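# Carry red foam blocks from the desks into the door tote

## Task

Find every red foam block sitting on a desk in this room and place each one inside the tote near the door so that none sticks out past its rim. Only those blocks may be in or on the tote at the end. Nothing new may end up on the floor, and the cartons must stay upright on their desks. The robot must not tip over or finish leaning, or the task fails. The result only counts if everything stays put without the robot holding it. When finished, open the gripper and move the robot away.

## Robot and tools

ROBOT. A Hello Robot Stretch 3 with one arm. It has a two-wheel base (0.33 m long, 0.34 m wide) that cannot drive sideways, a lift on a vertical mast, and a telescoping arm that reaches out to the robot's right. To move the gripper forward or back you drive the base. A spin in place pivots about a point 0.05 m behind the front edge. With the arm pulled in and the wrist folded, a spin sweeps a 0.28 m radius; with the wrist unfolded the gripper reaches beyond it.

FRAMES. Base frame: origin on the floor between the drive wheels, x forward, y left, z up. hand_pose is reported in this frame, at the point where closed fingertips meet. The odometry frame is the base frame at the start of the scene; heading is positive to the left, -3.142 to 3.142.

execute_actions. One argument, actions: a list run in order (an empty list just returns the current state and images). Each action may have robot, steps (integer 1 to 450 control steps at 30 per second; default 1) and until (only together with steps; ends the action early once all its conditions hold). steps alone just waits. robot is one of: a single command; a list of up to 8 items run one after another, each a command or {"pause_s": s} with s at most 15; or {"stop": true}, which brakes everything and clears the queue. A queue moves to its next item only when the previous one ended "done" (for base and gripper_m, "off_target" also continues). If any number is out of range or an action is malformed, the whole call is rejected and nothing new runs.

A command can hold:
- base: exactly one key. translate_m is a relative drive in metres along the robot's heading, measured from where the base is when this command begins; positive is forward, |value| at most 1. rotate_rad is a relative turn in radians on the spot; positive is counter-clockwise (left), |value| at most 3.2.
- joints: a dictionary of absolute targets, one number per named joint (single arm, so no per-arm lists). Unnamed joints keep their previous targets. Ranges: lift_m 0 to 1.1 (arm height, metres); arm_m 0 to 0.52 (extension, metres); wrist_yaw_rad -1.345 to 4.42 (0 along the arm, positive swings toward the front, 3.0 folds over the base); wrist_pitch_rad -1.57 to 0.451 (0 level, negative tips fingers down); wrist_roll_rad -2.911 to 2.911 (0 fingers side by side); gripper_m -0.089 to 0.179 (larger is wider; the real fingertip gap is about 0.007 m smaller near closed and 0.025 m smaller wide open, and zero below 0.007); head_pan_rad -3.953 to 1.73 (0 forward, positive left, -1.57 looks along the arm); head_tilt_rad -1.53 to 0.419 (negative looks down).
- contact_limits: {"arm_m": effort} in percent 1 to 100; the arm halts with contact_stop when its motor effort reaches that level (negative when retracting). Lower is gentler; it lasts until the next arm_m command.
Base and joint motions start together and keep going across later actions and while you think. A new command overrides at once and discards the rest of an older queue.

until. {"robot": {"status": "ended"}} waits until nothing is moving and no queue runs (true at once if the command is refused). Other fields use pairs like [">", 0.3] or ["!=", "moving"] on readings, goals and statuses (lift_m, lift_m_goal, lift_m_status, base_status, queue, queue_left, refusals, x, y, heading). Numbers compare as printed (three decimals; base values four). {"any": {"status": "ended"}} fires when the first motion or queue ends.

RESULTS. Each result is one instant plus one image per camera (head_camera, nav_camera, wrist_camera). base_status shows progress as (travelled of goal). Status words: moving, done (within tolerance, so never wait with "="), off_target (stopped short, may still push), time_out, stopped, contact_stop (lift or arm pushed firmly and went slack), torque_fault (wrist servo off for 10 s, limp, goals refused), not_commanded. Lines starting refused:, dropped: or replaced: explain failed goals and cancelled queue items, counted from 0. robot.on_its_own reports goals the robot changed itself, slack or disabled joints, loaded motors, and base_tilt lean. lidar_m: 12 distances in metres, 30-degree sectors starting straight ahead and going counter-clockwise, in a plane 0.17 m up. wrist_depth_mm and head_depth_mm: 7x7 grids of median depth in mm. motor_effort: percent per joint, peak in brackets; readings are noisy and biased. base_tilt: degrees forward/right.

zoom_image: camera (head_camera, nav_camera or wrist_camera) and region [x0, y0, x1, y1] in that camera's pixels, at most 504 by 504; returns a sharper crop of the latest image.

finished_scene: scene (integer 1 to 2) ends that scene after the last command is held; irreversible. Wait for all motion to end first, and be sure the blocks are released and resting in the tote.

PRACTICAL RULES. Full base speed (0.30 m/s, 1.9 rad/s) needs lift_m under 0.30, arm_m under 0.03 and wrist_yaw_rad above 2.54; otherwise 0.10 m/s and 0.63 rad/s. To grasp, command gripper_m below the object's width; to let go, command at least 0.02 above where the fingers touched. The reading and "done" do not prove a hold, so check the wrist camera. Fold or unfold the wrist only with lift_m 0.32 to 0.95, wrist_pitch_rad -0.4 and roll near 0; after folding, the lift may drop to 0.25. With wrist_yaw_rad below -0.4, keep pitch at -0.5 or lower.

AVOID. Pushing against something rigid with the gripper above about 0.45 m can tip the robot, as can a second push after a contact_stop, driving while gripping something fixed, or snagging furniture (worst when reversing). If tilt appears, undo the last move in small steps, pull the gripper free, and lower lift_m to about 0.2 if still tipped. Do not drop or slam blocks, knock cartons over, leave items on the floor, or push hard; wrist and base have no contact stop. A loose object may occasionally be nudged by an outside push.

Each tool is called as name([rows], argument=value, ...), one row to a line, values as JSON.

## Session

execute_actions(actions=[])

Scene clock: 0.00 s.
robot.base_odometry: x=+0.000 y=+0.000 heading=+0.000 (m, m, rad; robot's odometry frame)
robot.turned_by_wheels: +0.000 (rad since the last result)
robot.turned_by_imu: +0.000 (rad since the last result)
robot.base_tilt: forward=-0.2 right=+0.8 (deg)
robot.lidar_m: 1.51 2.09 1.95 2.02 2.25 1.88 1.56 1.79 1.99 1.97 2.30 1.60
robot.head_depth_mm: 1703 1718 1737 1729 1123 1751 1791 / 1749 1760 1773 1781 1145 1785 1814 / 1788 1803 1803 1810 1174 1836 1878 / 1838 1861 1854 1853 1201 1895 1888 / 1867 1901 1890 1925 1229 1924 1929 / 1919 1937 1946 1942 1943 1998 1997 / 1959 1993 1990 2007 2020 2041 2030
robot.base_status: not_commanded
robot.joint_positions: lift_m=+0.493 arm_m=+0.001 wrist_yaw_rad=+3.053 wrist_pitch_rad=-0.301 wrist_roll_rad=+0.013 gripper_m=+0.037 head_pan_rad=+0.014 head_tilt_rad=-0.021
robot.joint_goals: lift_m=+0.493 arm_m=+0.001 wrist_yaw_rad=+3.053 wrist_pitch_rad=-0.301 wrist_roll_rad=+0.013 gripper_m=+0.037 head_pan_rad=+0.014 head_tilt_rad=-0.021
robot.joint_status: lift_m=not_commanded arm_m=not_commanded wrist_yaw_rad=not_commanded wrist_pitch_rad=not_commanded wrist_roll_rad=not_commanded gripper_m=not_commanded head_pan_rad=not_commanded head_tilt_rad=not_commanded
robot.measured_speeds: translate_m=+0.000 rotate_rad=+0.000 lift_m=+0.000 arm_m=+0.000 wrist_yaw_rad=+0.000 wrist_pitch_rad=+0.000 wrist_roll_rad=+0.000 head_pan_rad=+0.000 head_tilt_rad=+0.000
robot: refusals=0 queue=idle queue_left=0
robot.motor_effort: left_wheel=+0 right_wheel=+0 lift_m=+32 arm_m=-1 wrist_yaw_rad=+0 wrist_pitch_rad=+6 wrist_roll_rad=+0 gripper_m=+0 head_pan_rad=+0 head_tilt_rad=+1 (%)
robot.hand_pose: x=-0.0003 y=+0.0905 z=+0.5332 quat_wxyz=(+0.138, +0.707, +0.074, +0.689) (m; robot's base frame)
robot.wrist_depth_mm: - - - - - - - / - - - - - - - / - - - - - - - / - - - - - - - / - - - - - - - / 857 859 - 826 848 832 854 / 721 712 686 710 690 709 704
pictures: head_camera (sideways: a quarter turn clockwise sets it upright), nav_camera (sideways: a quarter turn counterclockwise sets it upright), wrist_camera
camera_calibration (this result's frames):
head_camera: T_world_to_cam=[[-0.067793, -0.00791844, -0.997668, 1.31909], [-0.0610543, 0.998127, -0.00377335, 0.00977759], [0.99583, 0.0606561, -0.0681495, 0.0400592], [0, 0, 0, 1]] pos_world=[0.0501303, -0.00174394, 1.31879]
nav_camera: T_world_to_cam=[[0.0586071, -0.0481137, 0.997121, -1.25496], [0.0627624, -0.996684, -0.0517815, 0.115242], [0.996306, 0.0656164, -0.055393, 0.0157653], [0, 0, 0, 1]] pos_world=[0.0506094, 0.0534453, 1.25818]
wrist_camera: T_world_to_cam=[[0.990242, -0.137394, -0.0233102, 0.0250138], [-0.086705, -0.476476, -0.874902, 0.542621], [0.1091, 0.868386, -0.483739, 0.341916], [0, 0, 0, 1]] pos_world=[-0.0150247, -0.0349328, 0.640721]
Images, in order (width x height): head_camera 896x504, nav_camera 672x504, wrist_camera 644x364.

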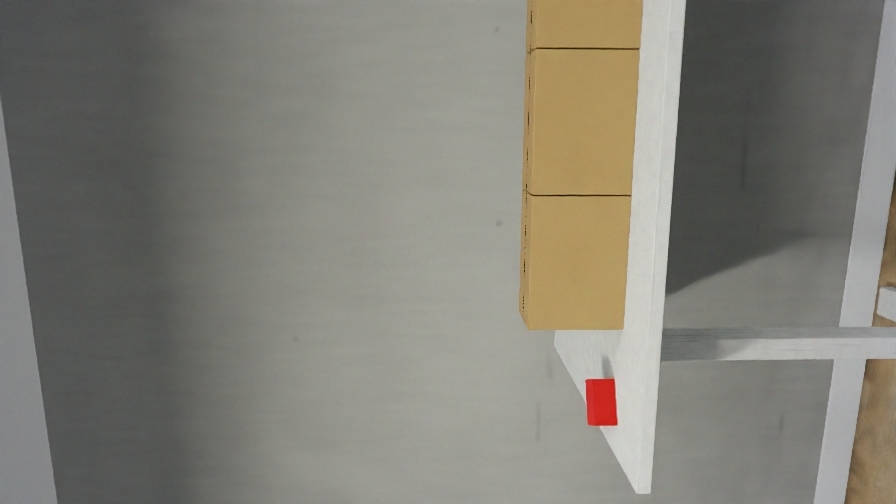

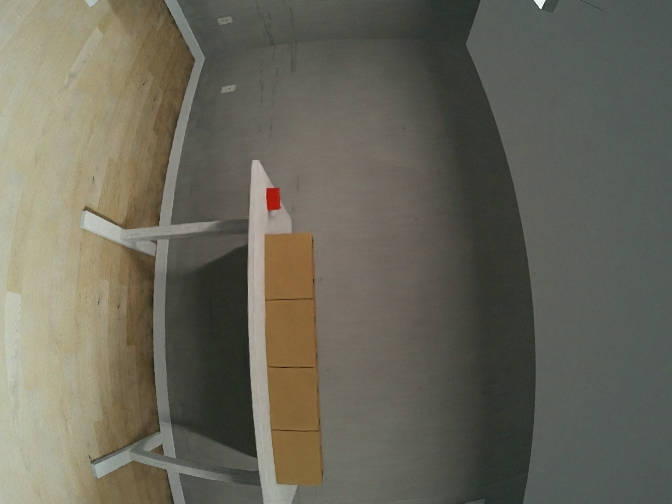

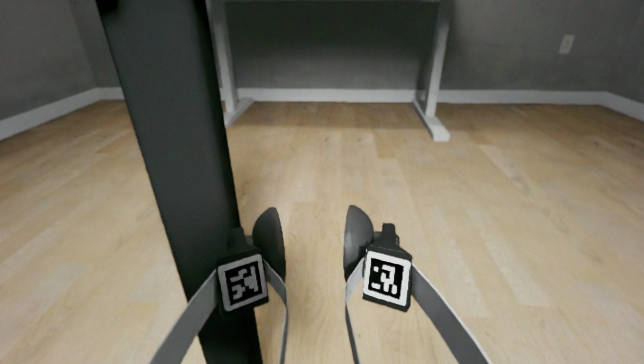

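execute_actions([
  {"robot":{"joints":{"head_pan_rad":1.6,"head_tilt_rad":-0.5,"wrist_pitch_rad":-0.4,"wrist_yaw_rad":3.0,"lift_m":0.26}},"steps":150,"until":{"robot":{"status":"ended"}}},
])

execute_actions([
  {"robot":{"joints":{"head_pan_rad":-1.4}},"steps":150,"until":{"robot":{"status":"ended"}}},
])

execute_actions([
  {"robot":{"joints":{"head_pan_rad":-3.1}},"steps":150,"until":{"robot":{"status":"ended"}}},
])

Scene clock: 8.67 s.
robot.base_odometry: x=+0.000 y=+0.000 heading=+0.000 (m, m, rad; robot's odometry frame)
robot.turned_by_wheels: +0.000 (rad since the last result)
robot.turned_by_imu: +0.001 (rad since the last result)
robot.base_tilt: forward=-0.2 right=+1.0 (deg)
robot.lidar_m: 1.52 2.09 1.94 2.03 2.26 1.88 1.57 1.79 2.00 1.98 2.29 1.60
robot.head_depth_mm: 1902 2066 1572 2372 1954 1544 1292 / 1931 2093 1626 2433 1938 1550 1285 / 1984 2153 1667 2495 1964 1553 1291 / 2007 2207 1729 2536 1968 1572 1308 / 2068 2254 2125 2424 1948 1565 1296 / 2121 2269 2437 2640 1975 1575 1308 / 2148 2351 2573 2632 1999 1621 -
robot.base_status: not_commanded
robot.joint_positions: lift_m=+0.260 arm_m=+0.001 wrist_yaw_rad=+3.001 wrist_pitch_rad=-0.414 wrist_roll_rad=+0.013 gripper_m=+0.037 head_pan_rad=+1.593 head_tilt_rad=-0.494
robot.joint_goals: lift_m=+0.260 arm_m=+0.001 wrist_yaw_rad=+3.000 wrist_pitch_rad=-0.400 wrist_roll_rad=+0.013 gripper_m=+0.037 head_pan_rad=+1.600 head_tilt_rad=-0.500
robot.joint_status: lift_m=done arm_m=not_commanded wrist_yaw_rad=done wrist_pitch_rad=done wrist_roll_rad=not_commanded gripper_m=not_commanded head_pan_rad=done head_tilt_rad=done
robot.measured_speeds: translate_m=+0.000 rotate_rad=+0.000 lift_m=+0.000 arm_m=+0.000 wrist_yaw_rad=+0.000 wrist_pitch_rad=+0.000 wrist_roll_rad=+0.000 head_pan_rad=+0.000 head_tilt_rad=+0.000
robot: refusals=0 queue=done queue_left=0
robot.motor_effort: left_wheel=+0(1) right_wheel=+0(0) lift_m=+22(33) arm_m=-1(2) wrist_yaw_rad=-1(1) wrist_pitch_rad=+6(7) wrist_roll_rad=+0(0) gripper_m=+0(0) head_pan_rad=+4(59) head_tilt_rad=-1(19) (%)
robot.hand_pose: x=+0.0102 y=+0.0765 z=+0.2739 quat_wxyz=(+0.194, +0.705, +0.096, +0.676) (m; robot's base frame)
robot.wrist_depth_mm: - - - - - - - / - - - - - - - / 903 - 869 882 877 874 903 / 680 680 680 689 677 697 681 / 554 553 - 554 555 553 548 / 467 503 - - 479 465 462 / - - - - 409 400 401
pictures: head_camera (sideways: a quarter turn clockwise sets it upright), nav_camera (sideways: a quarter turn counterclockwise sets it upright), wrist_camera
camera_calibration (this result's frames):
head_camera: T_world_to_cam=[[0.0182948, -0.514298, -0.857416, 1.1354], [-0.997687, -0.0655465, 0.0180286, -0.0128881], [-0.0654727, 0.855103, -0.514307, 0.627199], [0, 0, 0, 1]] pos_world=[0.00743425, 0.0467679, 1.29631]
nav_camera: T_world_to_cam=[[0.0377899, 0.506401, 0.86147, -1.07764], [0.996791, 0.0417722, -0.0682812, 0.130988], [-0.0705632, 0.861286, -0.503198, 0.60509], [0, 0, 0, 1]] pos_world=[-0.0471465, 0.0190933, 1.24178]
wrist_camera: T_world_to_cam=[[0.981487, -0.190722, -0.0175723, 0.00931135], [-0.124635, -0.566331, -0.8147, 0.300788], [0.14543, 0.801807, -0.579617, 0.258517], [0, 0, 0, 1]] pos_world=[-0.00924612, -0.0351592, 0.395056]
Images, in order (width x height): head_camera 896x504, nav_camera 672x504, wrist_camera 644x364.

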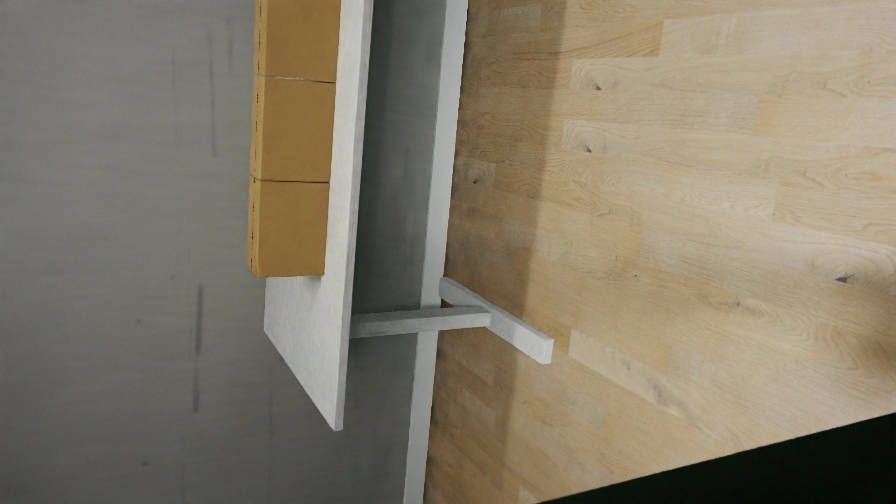

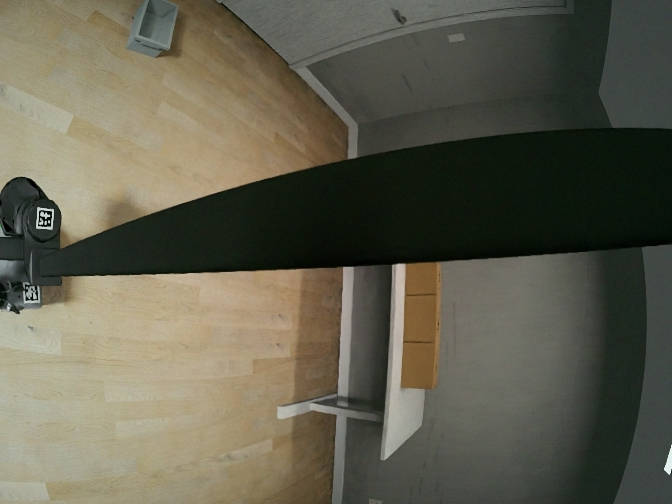

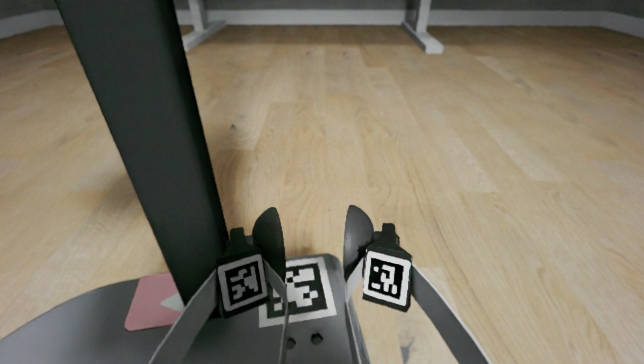

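Scene clock: 10.63 s.
robot.base_odometry: x=+0.000 y=+0.000 heading=+0.000 (m, m, rad; robot's odometry frame)
robot.turned_by_wheels: +0.000 (rad since the last result)
robot.turned_by_imu: +0.000 (rad since the last result)
robot.base_tilt: forward=+0.0 right=+0.9 (deg)
robot.lidar_m: 1.51 2.09 1.94 2.02 2.26 1.88 1.57 1.79 2.00 1.97 2.29 1.60
robot.head_depth_mm: 1964 2071 1666 2419 1953 1546 1304 / 2008 2170 2063 2507 1949 1570 1289 / 2107 2292 2093 2483 1937 1564 1299 / 2181 2377 2650 2608 1938 1571 1304 / 2266 2477 2727 2659 1955 1569 1303 / 2365 2603 2876 2675 1977 1581 1307 / 2476 2612 2746 2628 1988 1573 1318
robot.base_status: not_commanded
robot.joint_positions: lift_m=+0.260 arm_m=+0.001 wrist_yaw_rad=+3.001 wrist_pitch_rad=-0.414 wrist_roll_rad=+0.013 gripper_m=+0.037 head_pan_rad=-1.393 head_tilt_rad=-0.494
robot.joint_goals: lift_m=+0.260 arm_m=+0.001 wrist_yaw_rad=+3.000 wrist_pitch_rad=-0.400 wrist_roll_rad=+0.013 gripper_m=+0.037 head_pan_rad=-1.400 head_tilt_rad=-0.500
robot.joint_status: lift_m=done arm_m=not_commanded wrist_yaw_rad=done wrist_pitch_rad=done wrist_roll_rad=not_commanded gripper_m=not_commanded head_pan_rad=done head_tilt_rad=done
robot.measured_speeds: translate_m=+0.000 rotate_rad=+0.000 lift_m=+0.000 arm_m=+0.000 wrist_yaw_rad=+0.000 wrist_pitch_rad=+0.000 wrist_roll_rad=+0.000 head_pan_rad=+0.000 head_tilt_rad=+0.000
robot: refusals=0 queue=done queue_left=0
robot.motor_effort: left_wheel=+0(0) right_wheel=-1(0) lift_m=+22(22) arm_m=-1(1) wrist_yaw_rad=-2(2) wrist_pitch_rad=+6(5) wrist_roll_rad=+0(0) gripper_m=+0(0) head_pan_rad=-4(57) head_tilt_rad=-3(2) (%)
robot.hand_pose: x=+0.0102 y=+0.0765 z=+0.2739 quat_wxyz=(+0.194, +0.705, +0.096, +0.676) (m; robot's base frame)
robot.wrist_depth_mm: - - - - - - - / - - - - - - - / 866 - 874 895 906 894 888 / 685 675 681 688 691 671 664 / 537 552 - 548 551 550 555 / 469 498 - - 476 461 461 / - - - - 402 405 402
pictures: head_camera (sideways: a quarter turn clockwise sets it upright), nav_camera (sideways: a quarter turn counterclockwise sets it upright), wrist_camera
camera_calibration (this result's frames):
head_camera: T_world_to_cam=[[-0.0980123, 0.505383, -0.857311, 1.13597], [0.975387, 0.219761, 0.0180375, -0.0249356], [0.19752, -0.834442, -0.514484, 0.625824], [0, 0, 0, 1]] pos_world=[0.0120483, -0.0464061, 1.2963]
nav_camera: T_world_to_cam=[[0.041382, -0.506297, 0.861366, -1.07753], [-0.978198, -0.196127, -0.0682853, 0.143041], [0.203509, -0.83976, -0.503375, 0.60365], [0, 0, 0, 1]] pos_world=[0.0616643, -0.0105762, 1.24178]
wrist_camera: T_world_to_cam=[[0.981487, -0.190723, -0.0175723, 0.00931133], [-0.124636, -0.566331, -0.8147, 0.300788], [0.14543, 0.801807, -0.579617, 0.258517], [0, 0, 0, 1]] pos_world=[-0.00924609, -0.0351592, 0.395056]
Images, in order (width x height): head_camera 896x504, nav_camera 672x504, wrist_camera 644x364.

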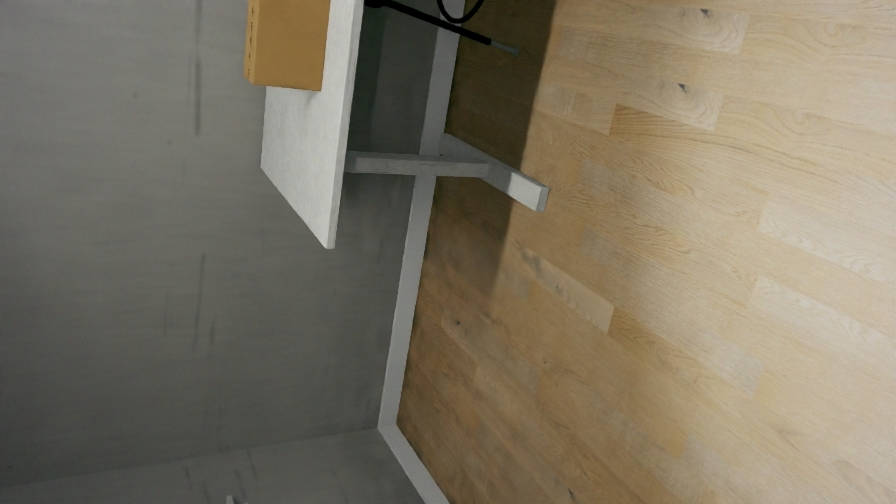

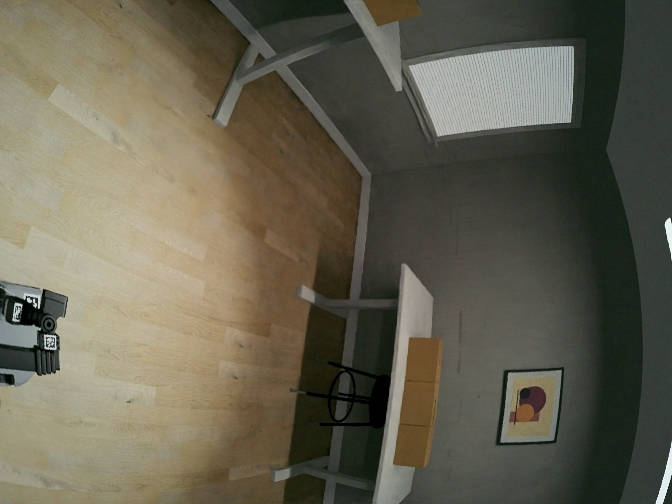

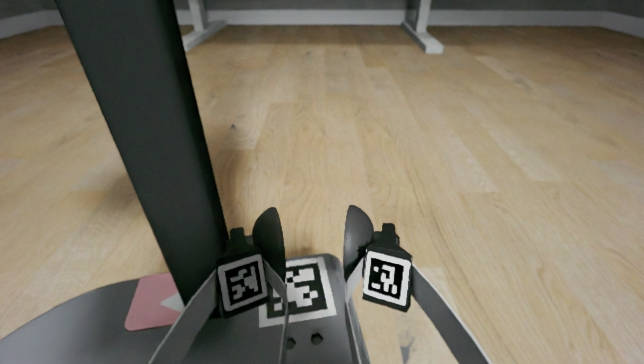

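Scene clock: 12.03 s.
robot.base_odometry: x=+0.000 y=+0.000 heading=+0.000 (m, m, rad; robot's odometry frame)
robot.turned_by_wheels: +0.000 (rad since the last result)
robot.turned_by_imu: +0.000 (rad since the last result)
robot.base_tilt: forward=+0.0 right=+0.9 (deg)
robot.lidar_m: 1.52 2.09 1.94 2.03 2.25 1.88 1.57 1.79 2.00 1.98 2.29 1.60
robot.head_depth_mm: 1526 1635 1807 1965 1937 1500 1290 / 1512 1629 1798 2007 1895 1555 1299 / 1558 1648 1830 2020 1902 1558 1299 / 1585 1703 1890 2094 1958 1560 1292 / 1619 1764 1928 2137 1991 1567 1303 / 1649 1733 1886 2090 1996 1560 1315 / 1703 1907 2116 2334 1990 1564 1312
robot.base_status: not_commanded
robot.joint_positions: lift_m=+0.260 arm_m=+0.001 wrist_yaw_rad=+3.001 wrist_pitch_rad=-0.414 wrist_roll_rad=+0.013 gripper_m=+0.037 head_pan_rad=-3.093 head_tilt_rad=-0.494
robot.joint_goals: lift_m=+0.260 arm_m=+0.001 wrist_yaw_rad=+3.000 wrist_pitch_rad=-0.400 wrist_roll_rad=+0.013 gripper_m=+0.037 head_pan_rad=-3.100 head_tilt_rad=-0.500
robot.joint_status: lift_m=done arm_m=not_commanded wrist_yaw_rad=done wrist_pitch_rad=done wrist_roll_rad=not_commanded gripper_m=not_commanded head_pan_rad=done head_tilt_rad=done
robot.measured_speeds: translate_m=+0.000 rotate_rad=+0.000 lift_m=+0.000 arm_m=+0.000 wrist_yaw_rad=+0.000 wrist_pitch_rad=+0.000 wrist_roll_rad=+0.000 head_pan_rad=+0.000 head_tilt_rad=+0.000
robot: refusals=0 queue=done queue_left=0
robot.motor_effort: left_wheel=-1(1) right_wheel=+0(0) lift_m=+22(22) arm_m=-1(1) wrist_yaw_rad=-2(1) wrist_pitch_rad=+6(6) wrist_roll_rad=+0(0) gripper_m=+0(1) head_pan_rad=-5(58) head_tilt_rad=-2(2) (%)
robot.hand_pose: x=+0.0102 y=+0.0765 z=+0.2739 quat_wxyz=(+0.194, +0.705, +0.096, +0.676) (m; robot's base frame)
robot.wrist_depth_mm: - - - - - - - / - - - - - - - / 893 - 901 882 893 916 861 / 697 686 688 686 680 696 676 / 559 552 - 549 549 548 544 / 466 501 - - 471 469 467 / - - - - 404 397 401
pictures: head_camera (sideways: a quarter turn clockwise sets it upright), nav_camera (sideways: a quarter turn counterclockwise sets it upright), wrist_camera
camera_calibration (this result's frames):
head_camera: T_world_to_cam=[[0.513833, 0.0320781, -0.85729, 1.13221], [0.0922497, -0.995572, 0.0180392, -0.0195506], [-0.852916, -0.0883539, -0.514517, 0.632275], [0, 0, 0, 1]] pos_world=[-0.0406855, 0.0000807557, 1.2963]
nav_camera: T_world_to_cam=[[-0.507442, 0.024198, 0.861346, -1.07416], [-0.0684477, 0.995315, -0.068286, 0.137492], [-0.858963, -0.0936084, -0.503409, 0.610174], [0, 0, 0, 1]] pos_world=[-0.0115451, -0.0537382, 1.24178]
wrist_camera: T_world_to_cam=[[0.981487, -0.190722, -0.0175724, 0.00931139], [-0.124636, -0.566331, -0.8147, 0.300788], [0.14543, 0.801807, -0.579617, 0.258517], [0, 0, 0, 1]] pos_world=[-0.00924611, -0.0351592, 0.395056]
Images, in order (width x height): head_camera 896x504, nav_camera 672x504, wrist_camera 644x364.

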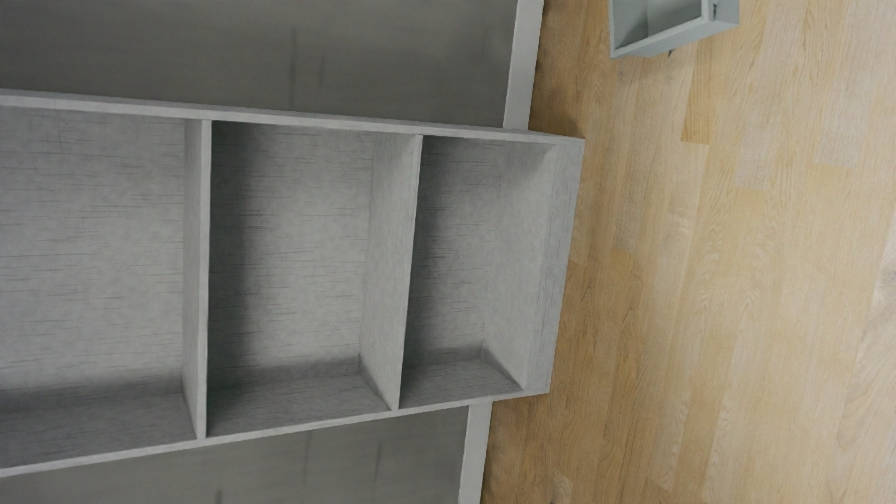

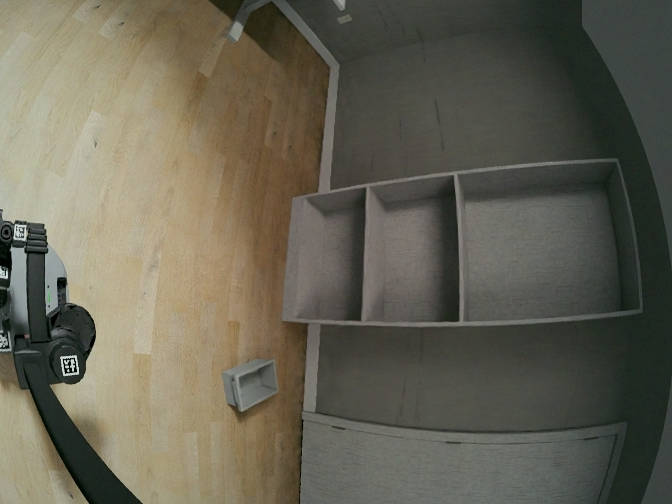

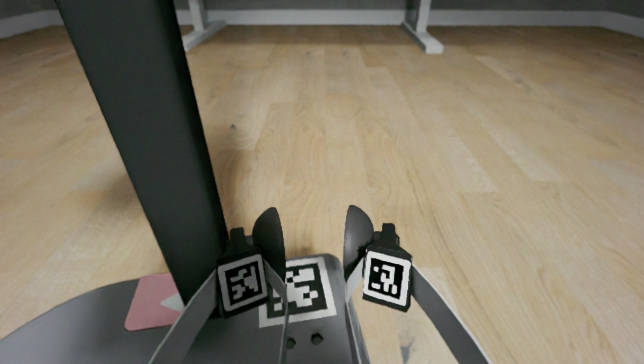

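execute_actions([
  {"robot":{"joints":{"head_pan_rad":0.35,"head_tilt_rad":-0.35}},"steps":200,"until":{"robot":{"status":"ended"}}},
])

Scene clock: 36.77 s.
robot.base_odometry: x=+0.000 y=+0.000 heading=+0.000 (m, m, rad; robot's odometry frame)
robot.turned_by_wheels: +0.000 (rad since the last result)
robot.turned_by_imu: +0.001 (rad since the last result)
robot.base_tilt: forward=+0.0 right=+0.9 (deg)
robot.lidar_m: 1.51 2.09 1.95 2.03 2.26 1.88 1.57 1.79 1.99 1.98 2.29 1.60
robot.head_depth_mm: 1578 1686 1163 1865 2007 1768 1424 / 1679 1773 1646 1571 2053 1761 1421 / 1752 1878 1959 2092 2215 1786 1428 / 1864 1996 2137 2260 2384 1779 1442 / 1991 2114 2248 2437 2366 1786 1426 / 2115 2259 2458 2636 2354 1794 1432 / 2245 2406 2665 2844 2384 1798 1439
robot.base_status: not_commanded
robot.joint_positions: lift_m=+0.260 arm_m=+0.001 wrist_yaw_rad=+3.001 wrist_pitch_rad=-0.414 wrist_roll_rad=+0.013 gripper_m=+0.037 head_pan_rad=+0.343 head_tilt_rad=-0.359
robot.joint_goals: lift_m=+0.260 arm_m=+0.001 wrist_yaw_rad=+3.000 wrist_pitch_rad=-0.400 wrist_roll_rad=+0.013 gripper_m=+0.037 head_pan_rad=+0.350 head_tilt_rad=-0.350
robot.joint_status: lift_m=done arm_m=not_commanded wrist_yaw_rad=done wrist_pitch_rad=done wrist_roll_rad=not_commanded gripper_m=not_commanded head_pan_rad=done head_tilt_rad=done
robot.measured_speeds: translate_m=+0.000 rotate_rad=+0.000 lift_m=+0.000 arm_m=+0.000 wrist_yaw_rad=+0.000 wrist_pitch_rad=+0.000 wrist_roll_rad=+0.000 head_pan_rad=+0.000 head_tilt_rad=+0.000
robot: refusals=0 queue=done queue_left=0
robot.motor_effort: left_wheel=-1(1) right_wheel=+0(1) lift_m=+22(22) arm_m=-1(2) wrist_yaw_rad=-2(2) wrist_pitch_rad=+6(6) wrist_roll_rad=+0(0) gripper_m=+1(1) head_pan_rad=+4(57) head_tilt_rad=+3(12) (%)
robot.hand_pose: x=+0.0102 y=+0.0765 z=+0.2739 quat_wxyz=(+0.194, +0.705, +0.096, +0.676) (m; robot's base frame)
robot.wrist_depth_mm: - - - - - - - / - - - - - - - / 885 - 911 885 908 929 899 / 700 686 676 682 676 691 683 / 557 544 - 558 551 555 554 / 466 494 - - 475 472 464 / - - - - 406 398 402
pictures: head_camera (sideways: a quarter turn clockwise sets it upright), nav_camera (sideways: a quarter turn counterclockwise sets it upright), wrist_camera
camera_calibration (this result's frames):
head_camera: T_world_to_cam=[[-0.369783, -0.139352, -0.918608, 1.21758], [-0.378649, 0.925462, 0.0120327, -0.008861], [0.84846, 0.35228, -0.394986, 0.46636], [0, 0, 0, 1]] pos_world=[0.0511993, 0.0135839, 1.3028]
nav_camera: T_world_to_cam=[[0.379537, 0.083483, 0.921402, -1.15791], [0.362346, -0.929774, -0.0650133, 0.130615], [0.851268, 0.358541, -0.383133, 0.443234], [0, 0, 0, 1]] pos_world=[0.0148314, 0.0591909, 1.24521]
wrist_camera: T_world_to_cam=[[0.981487, -0.190722, -0.0175723, 0.00931136], [-0.124635, -0.566331, -0.8147, 0.300788], [0.14543, 0.801807, -0.579617, 0.258517], [0, 0, 0, 1]] pos_world=[-0.00924612, -0.0351592, 0.395056]
Images, in order (width x height): head_camera 896x504, nav_camera 672x504, wrist_camera 644x364.

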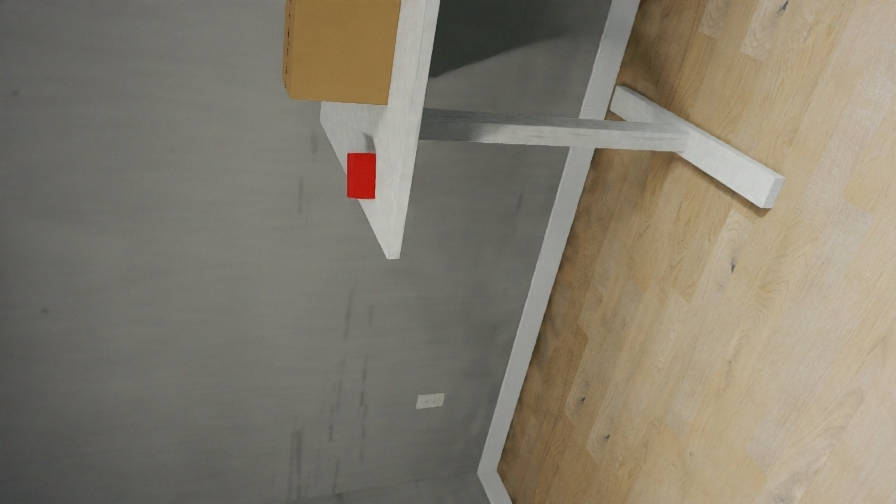

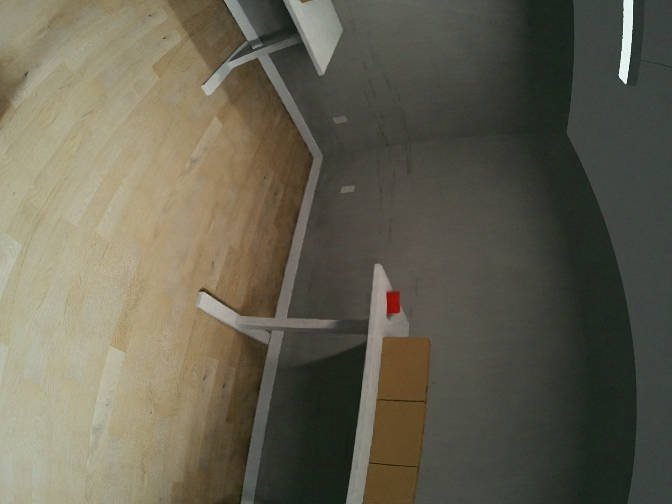

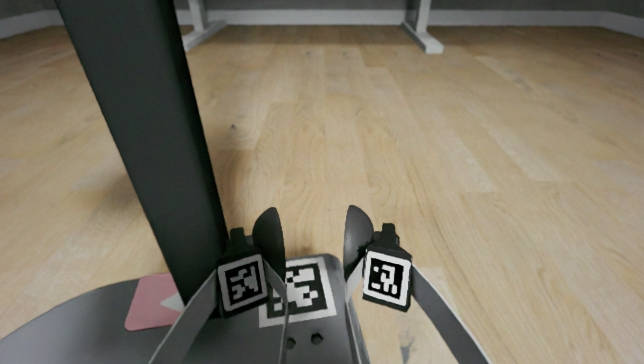

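execute_actions([
  {"robot":[{"base":{"rotate_rad":0.5}},{"base":{"translate_m":0.63}},{"base":{"rotate_rad":1.07}},{"joints":{"head_pan_rad":-1.57,"head_tilt_rad":-0.5,"lift_m":0.9}}],"steps":450,"until":{"robot":{"status":"ended"}}},
])

Scene clock: 68.87 s.
robot.base_odometry: x=+0.553 y=+0.302 heading=+1.570 (m, m, rad; robot's odometry frame)
robot.turned_by_wheels: +1.570 (rad since the last result)
robot.turned_by_imu: +1.578 (rad since the last result)
robot.base_tilt: forward=-0.1 right=+1.0 (deg)
robot.lidar_m: 1.48 1.91 2.35 2.10 2.56 2.50 2.36 1.43 1.40 0.95 1.55 1.97
robot.head_depth_mm: 1132 1203 675 707 1626 1552 - / 1152 1239 694 706 1666 1547 1369 / 1172 1266 1088 713 1679 1517 1370 / 1195 1295 1091 750 1743 1501 1362 / 1210 1322 1426 755 1767 1580 1373 / 1227 1345 1491 1620 1834 1568 1299 / 1260 1402 1527 1709 1862 1589 1311
robot.base_status: done (rotate_rad +1.0699 of +1.0700)
robot.joint_positions: lift_m=+0.900 arm_m=+0.001 wrist_yaw_rad=+3.001 wrist_pitch_rad=-0.415 wrist_roll_rad=+0.013 gripper_m=+0.037 head_pan_rad=-1.563 head_tilt_rad=-0.494
robot.joint_goals: lift_m=+0.900 arm_m=+0.001 wrist_yaw_rad=+3.000 wrist_pitch_rad=-0.400 wrist_roll_rad=+0.013 gripper_m=+0.037 head_pan_rad=-1.570 head_tilt_rad=-0.500
robot.joint_status: lift_m=done arm_m=not_commanded wrist_yaw_rad=done wrist_pitch_rad=done wrist_roll_rad=not_commanded gripper_m=not_commanded head_pan_rad=done head_tilt_rad=done
robot.measured_speeds: translate_m=+0.000 rotate_rad=+0.000 lift_m=+0.000 arm_m=+0.000 wrist_yaw_rad=+0.000 wrist_pitch_rad=+0.000 wrist_roll_rad=+0.000 head_pan_rad=+0.000 head_tilt_rad=+0.000
robot: refusals=0 queue=done queue_left=0
robot.motor_effort: left_wheel=-4(13) right_wheel=+2(9) lift_m=+41(44) arm_m=-1(2) wrist_yaw_rad=-1(2) wrist_pitch_rad=+5(6) wrist_roll_rad=+0(0) gripper_m=+1(0) head_pan_rad=-5(60) head_tilt_rad=-2(11) (%)
robot.hand_pose: x=+0.0103 y=+0.0764 z=+0.9130 quat_wxyz=(+0.195, +0.705, +0.095, +0.676) (m; robot's base frame)
robot.wrist_depth_mm: - - - - - - - / - - - - - - - / - - - - - - - / - - - - - - - / - - - - - - - / - - - - - - - / - - - - - - -
pictures: head_camera (sideways: a quarter turn clockwise sets it upright), nav_camera (sideways: a quarter turn counterclockwise sets it upright), wrist_camera
camera_calibration (this result's frames):
head_camera: T_world_to_cam=[[-0.0110194, 0.514748, -0.857271, 1.13539], [0.998514, 0.0514212, 0.0180409, -0.0250811], [0.0533684, -0.855798, -0.51455, 0.62679], [0, 0, 0, 1]] pos_world=[0.00410432, -0.0467428, 1.2963]
nav_camera: T_world_to_cam=[[-0.0449479, -0.50606, 0.861326, -1.07695], [-0.997283, -0.0276478, -0.0682868, 0.143159], [0.058371, -0.862055, -0.503442, 0.604622], [0, 0, 0, 1]] pos_world=[0.0590709, -0.0198276, 1.24178]
wrist_camera: T_world_to_cam=[[0.981356, -0.191396, -0.017549, 0.0204155], [-0.125071, -0.566609, -0.814439, 0.821204], [0.145937, 0.80145, -0.579984, 0.629348], [0, 0, 0, 1]] pos_world=[-0.00917109, -0.0351814, 1.03419]
Images, in order (width x height): head_camera 896x504, nav_camera 672x504, wrist_camera 644x364.

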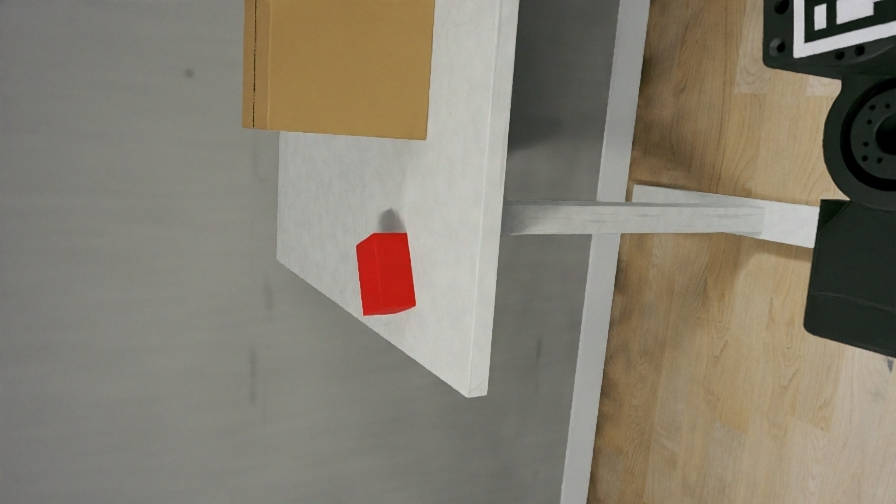

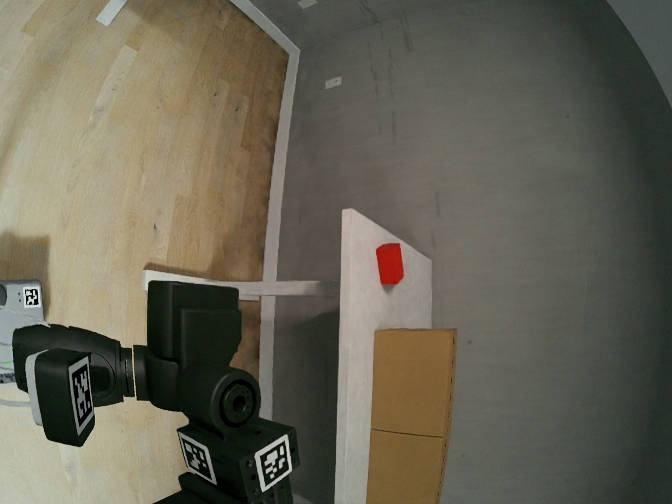

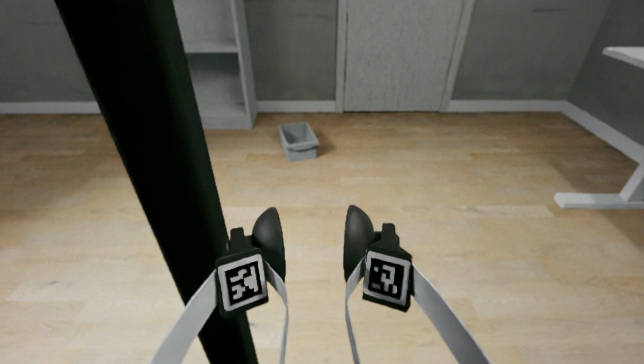

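execute_actions([
  {"robot":[{"base":{"rotate_rad":-0.7}},{"base":{"translate_m":0.22}},{"base":{"rotate_rad":0.7}},{"base":{"translate_m":-0.06}},{"joints":{"wrist_yaw_rad":0,"wrist_pitch_rad":-0.4}},{"joints":{"wrist_pitch_rad":-0.5,"gripper_m":0.15,"lift_m":0.875,"arm_m":0.3,"head_tilt_rad":-0.7}}],"steps":450,"until":{"robot":{"status":"ended"}}},
  {"steps":300,"until":{"robot":{"status":"ended"}}},
])

Scene clock: 96.13 s.
robot.base_odometry: x=+0.695 y=+0.410 heading=+1.570 (m, m, rad; robot's odometry frame)
robot.turned_by_wheels: +0.000 (rad since the last result)
robot.turned_by_imu: +0.057 (rad since the last result)
robot.base_tilt: forward=-2.2 right=-2.2 (deg)
robot.lidar_m: 1.35 1.88 2.46 1.73 2.44 2.50 2.50 1.46 1.29 0.83 1.47 1.83
robot.head_depth_mm: 1084 1091 769 - 1614 1387 1200 / 1115 1110 - 1588 1571 1362 1197 / 1136 1200 - 1708 1673 1374 1187 / 1166 1293 1386 1162 1676 1418 1207 / 1196 1334 1508 1732 1717 1419 1226 / 1220 1373 1546 1813 1727 1442 1229 / 1260 1408 1614 1876 1741 1441 1238
robot.base_status: done (translate_m -0.0600 of -0.0600)
robot.joint_positions: lift_m=+0.875 arm_m=+0.297 wrist_yaw_rad=-0.011 wrist_pitch_rad=-0.801 wrist_roll_rad=+0.067 gripper_m=+0.150 head_pan_rad=-1.564 head_tilt_rad=-0.692
robot.joint_goals: lift_m=+0.875 arm_m=+0.300 wrist_yaw_rad=+0.000 wrist_pitch_rad=-0.500 wrist_roll_rad=+0.067 gripper_m=+0.150 head_pan_rad=-1.570 head_tilt_rad=-0.700
robot.joint_status: lift_m=done arm_m=done wrist_yaw_rad=done wrist_pitch_rad=off_target wrist_roll_rad=not_commanded gripper_m=done head_pan_rad=done head_tilt_rad=done
robot.measured_speeds: translate_m=+0.000 rotate_rad=+0.000 lift_m=+0.000 arm_m=+0.000 wrist_yaw_rad=+0.000 wrist_pitch_rad=+0.000 wrist_roll_rad=+0.000 head_pan_rad=+0.000 head_tilt_rad=+0.000
robot: refusals=0 queue=dropped queue_left=0
robot.on_its_own: base_tilt is 3.6 degrees off its reading at the scene's start (forward=-0.2 right=+0.8); arm_m is at rest, and its effort (+30) is outside its rest range (-14 to +14); wrist_pitch_rad is at rest, and its effort (+89) is outside its rest range (-20 to +32)
robot.motor_effort: left_wheel=-13(17) right_wheel=-1(8) lift_m=+39(41) arm_m=+30(29) wrist_yaw_rad=+12(11) wrist_pitch_rad=+89(90) wrist_roll_rad=-18(18) gripper_m=+1(81) head_pan_rad=-3(5) head_tilt_rad=-3(15) (%)
robot.hand_pose: x=-0.0234 y=-0.6032 z=+0.8125 quat_wxyz=(+0.627, +0.263, -0.674, -0.289) (m; robot's base frame)
robot.wrist_depth_mm: 94 84 82 80 77 75 74 / - 72 70 68 66 65 64 / - 63 61 60 58 57 56 / - 55 54 53 52 51 50 / - 49 49 48 47 47 46 / - - 46 - - - - / - - - - - - -
pictures: head_camera (sideways: a quarter turn clockwise sets it upright), nav_camera (sideways: a quarter turn counterclockwise sets it upright), wrist_camera
camera_calibration (this result's frames):
head_camera: T_world_to_cam=[[-0.0118738, 0.673483, -0.739107, 0.981349], [0.998576, 0.0464281, 0.0262637, -0.0357809], [0.0520035, -0.737743, -0.673076, 0.833028], [0, 0, 0, 1]] pos_world=[0.00406192, -0.0447006, 1.28695]
nav_camera: T_world_to_cam=[[-0.0440813, -0.66574, 0.744881, -0.925152], [-0.9974, -0.0132265, -0.0708464, 0.146474], [0.0570174, -0.746067, -0.663425, 0.81276], [0, 0, 0, 1]] pos_world=[0.0589699, -0.00759988, 1.23871]
wrist_camera: T_world_to_cam=[[-0.993889, 0.104952, -0.0342161, 0.0677208], [0.106969, 0.839122, -0.533322, 0.974991], [-0.0272616, -0.533722, -0.84522, 0.526765], [0, 0, 0, 1]] pos_world=[-0.0226267, -0.544098, 0.967533]
Images, in order (width x height): head_camera 896x504, nav_camera 672x504, wrist_camera 644x364.

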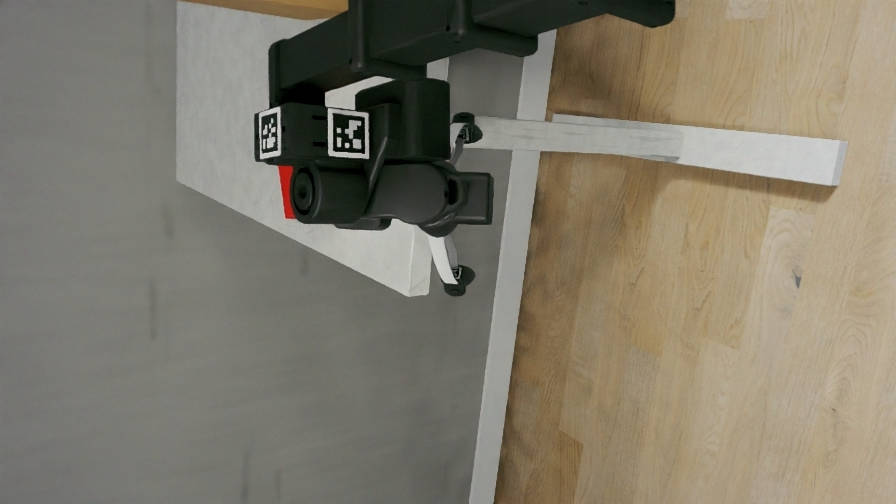

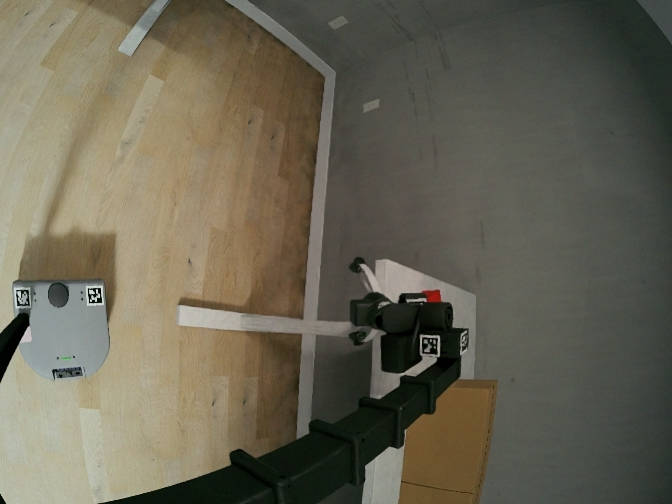

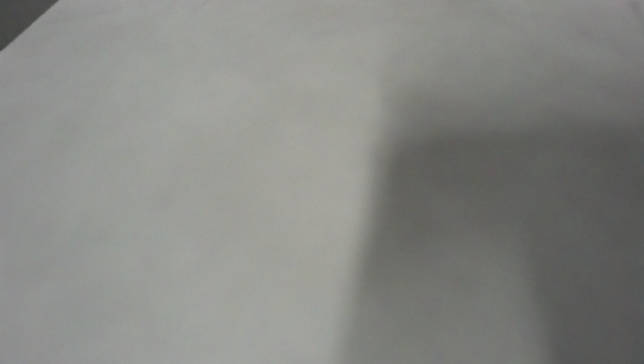

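Desk is higher; the gripper jammed on the edge. Back off.

execute_actions([
  {"robot":{"joints":{"arm_m":0.0,"wrist_pitch_rad":-0.8}},"steps":200,"until":{"robot":{"status":"ended"}}},
  {"robot":{"joints":{"lift_m":1.05,"wrist_pitch_rad":-0.5}},"steps":200,"until":{"robot":{"status":"ended"}}},
  {"robot":{"joints":{"arm_m":0.15}},"steps":200,"until":{"robot":{"status":"ended"}}},
])

Scene clock: 108.60 s.
robot.base_odometry: x=+0.695 y=+0.410 heading=+1.570 (m, m, rad; robot's odometry frame)
robot.turned_by_wheels: +0.000 (rad since the last result)
robot.turned_by_imu: -0.044 (rad since the last result)
robot.base_tilt: forward=-0.1 right=+1.0 (deg)
robot.lidar_m: 1.35 1.89 2.47 2.26 2.70 2.39 2.49 1.46 1.28 0.82 1.41 1.83
robot.head_depth_mm: - - 611 567 1579 1343 1164 / - - 613 1003 1591 1348 1176 / - - - 1605 1523 1323 1163 / 1107 1241 646 1664 1609 1356 1177 / 1126 1270 1479 1697 1601 1369 1180 / 1152 1306 1493 1761 1618 1365 1178 / 1174 1333 1526 1805 1614 1371 1187
robot.base_status: done (translate_m -0.0600 of -0.0600)
robot.joint_positions: lift_m=+1.050 arm_m=+0.150 wrist_yaw_rad=+0.000 wrist_pitch_rad=-0.517 wrist_roll_rad=+0.018 gripper_m=+0.150 head_pan_rad=-1.564 head_tilt_rad=-0.694
robot.joint_goals: lift_m=+1.050 arm_m=+0.150 wrist_yaw_rad=+0.000 wrist_pitch_rad=-0.500 wrist_roll_rad=+0.018 gripper_m=+0.150 head_pan_rad=-1.570 head_tilt_rad=-0.700
robot.joint_status: lift_m=done arm_m=done wrist_yaw_rad=done wrist_pitch_rad=done wrist_roll_rad=not_commanded gripper_m=done head_pan_rad=done head_tilt_rad=done
robot.measured_speeds: translate_m=+0.000 rotate_rad=+0.000 lift_m=+0.000 arm_m=+0.000 wrist_yaw_rad=+0.000 wrist_pitch_rad=+0.000 wrist_roll_rad=+0.000 head_pan_rad=+0.000 head_tilt_rad=+0.000
robot: refusals=0 queue=done queue_left=0
robot.motor_effort: left_wheel=+0(16) right_wheel=-1(7) lift_m=+41(44) arm_m=+3(32) wrist_yaw_rad=+0(12) wrist_pitch_rad=+6(90) wrist_roll_rad=-2(18) gripper_m=+0(1) head_pan_rad=-4(5) head_tilt_rad=-3(3) (%)
robot.hand_pose: x=-0.0216 y=-0.5054 z=+1.0407 quat_wxyz=(+0.678, +0.179, -0.689, -0.183) (m; robot's base frame)
robot.wrist_depth_mm: 965 912 867 825 758 766 216 / - - 984 561 531 509 211 / - - - 386 409 335 223 / - - - 305 322 307 247 / - - - 279 281 279 271 / - - 247 240 243 - 242 / - - 218 214 213 214 212
pictures: head_camera (sideways: a quarter turn clockwise sets it upright), nav_camera (sideways: a quarter turn counterclockwise sets it upright), wrist_camera
camera_calibration (this result's frames):
head_camera: T_world_to_cam=[[-0.0115017, 0.675063, -0.737671, 0.979474], [0.998603, 0.0458047, 0.026347, -0.0358895], [0.0515747, -0.736337, -0.674646, 0.835073], [0, 0, 0, 1]] pos_world=[0.00403631, -0.0446675, 1.28685]
nav_camera: T_world_to_cam=[[-0.0444489, -0.667299, 0.743462, -0.923301], [-0.997408, -0.0125089, -0.0708589, 0.14649], [0.056584, -0.744684, -0.665014, 0.814829], [0, 0, 0, 1]] pos_world=[0.0589646, -0.00749534, 1.23869]
wrist_camera: T_world_to_cam=[[-0.998297, 0.0559237, -0.0166067, 0.0239164], [0.0493776, 0.658422, -0.751027, 1.1485], [-0.031066, -0.750568, -0.660062, 0.469493], [0, 0, 0, 1]] pos_world=[-0.018249, -0.405146, 1.17284]
Images, in order (width x height): head_camera 896x504, nav_camera 672x504, wrist_camera 644x364.

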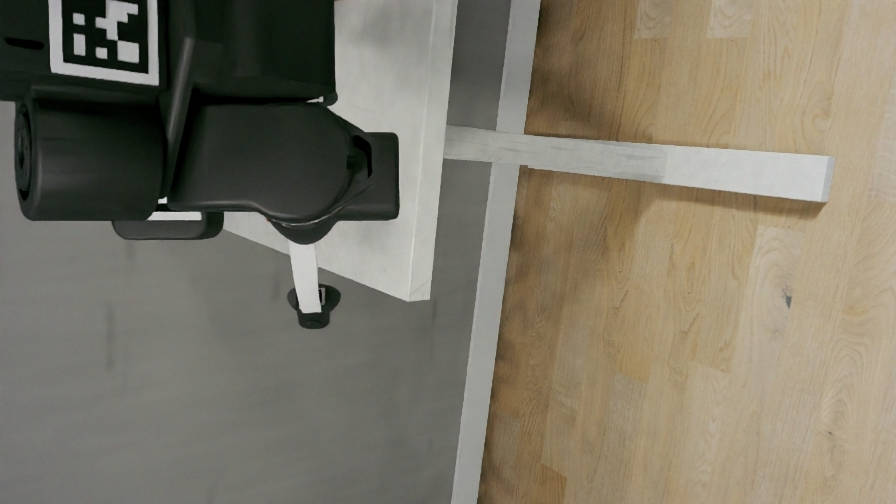

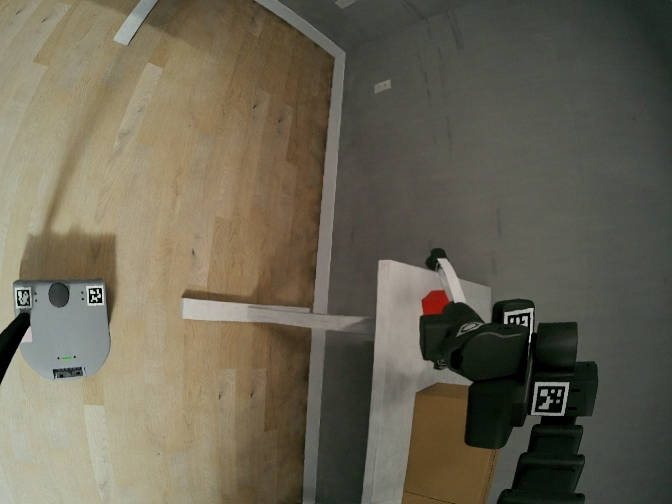

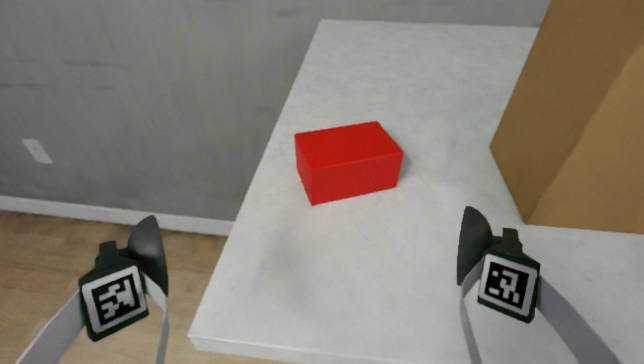

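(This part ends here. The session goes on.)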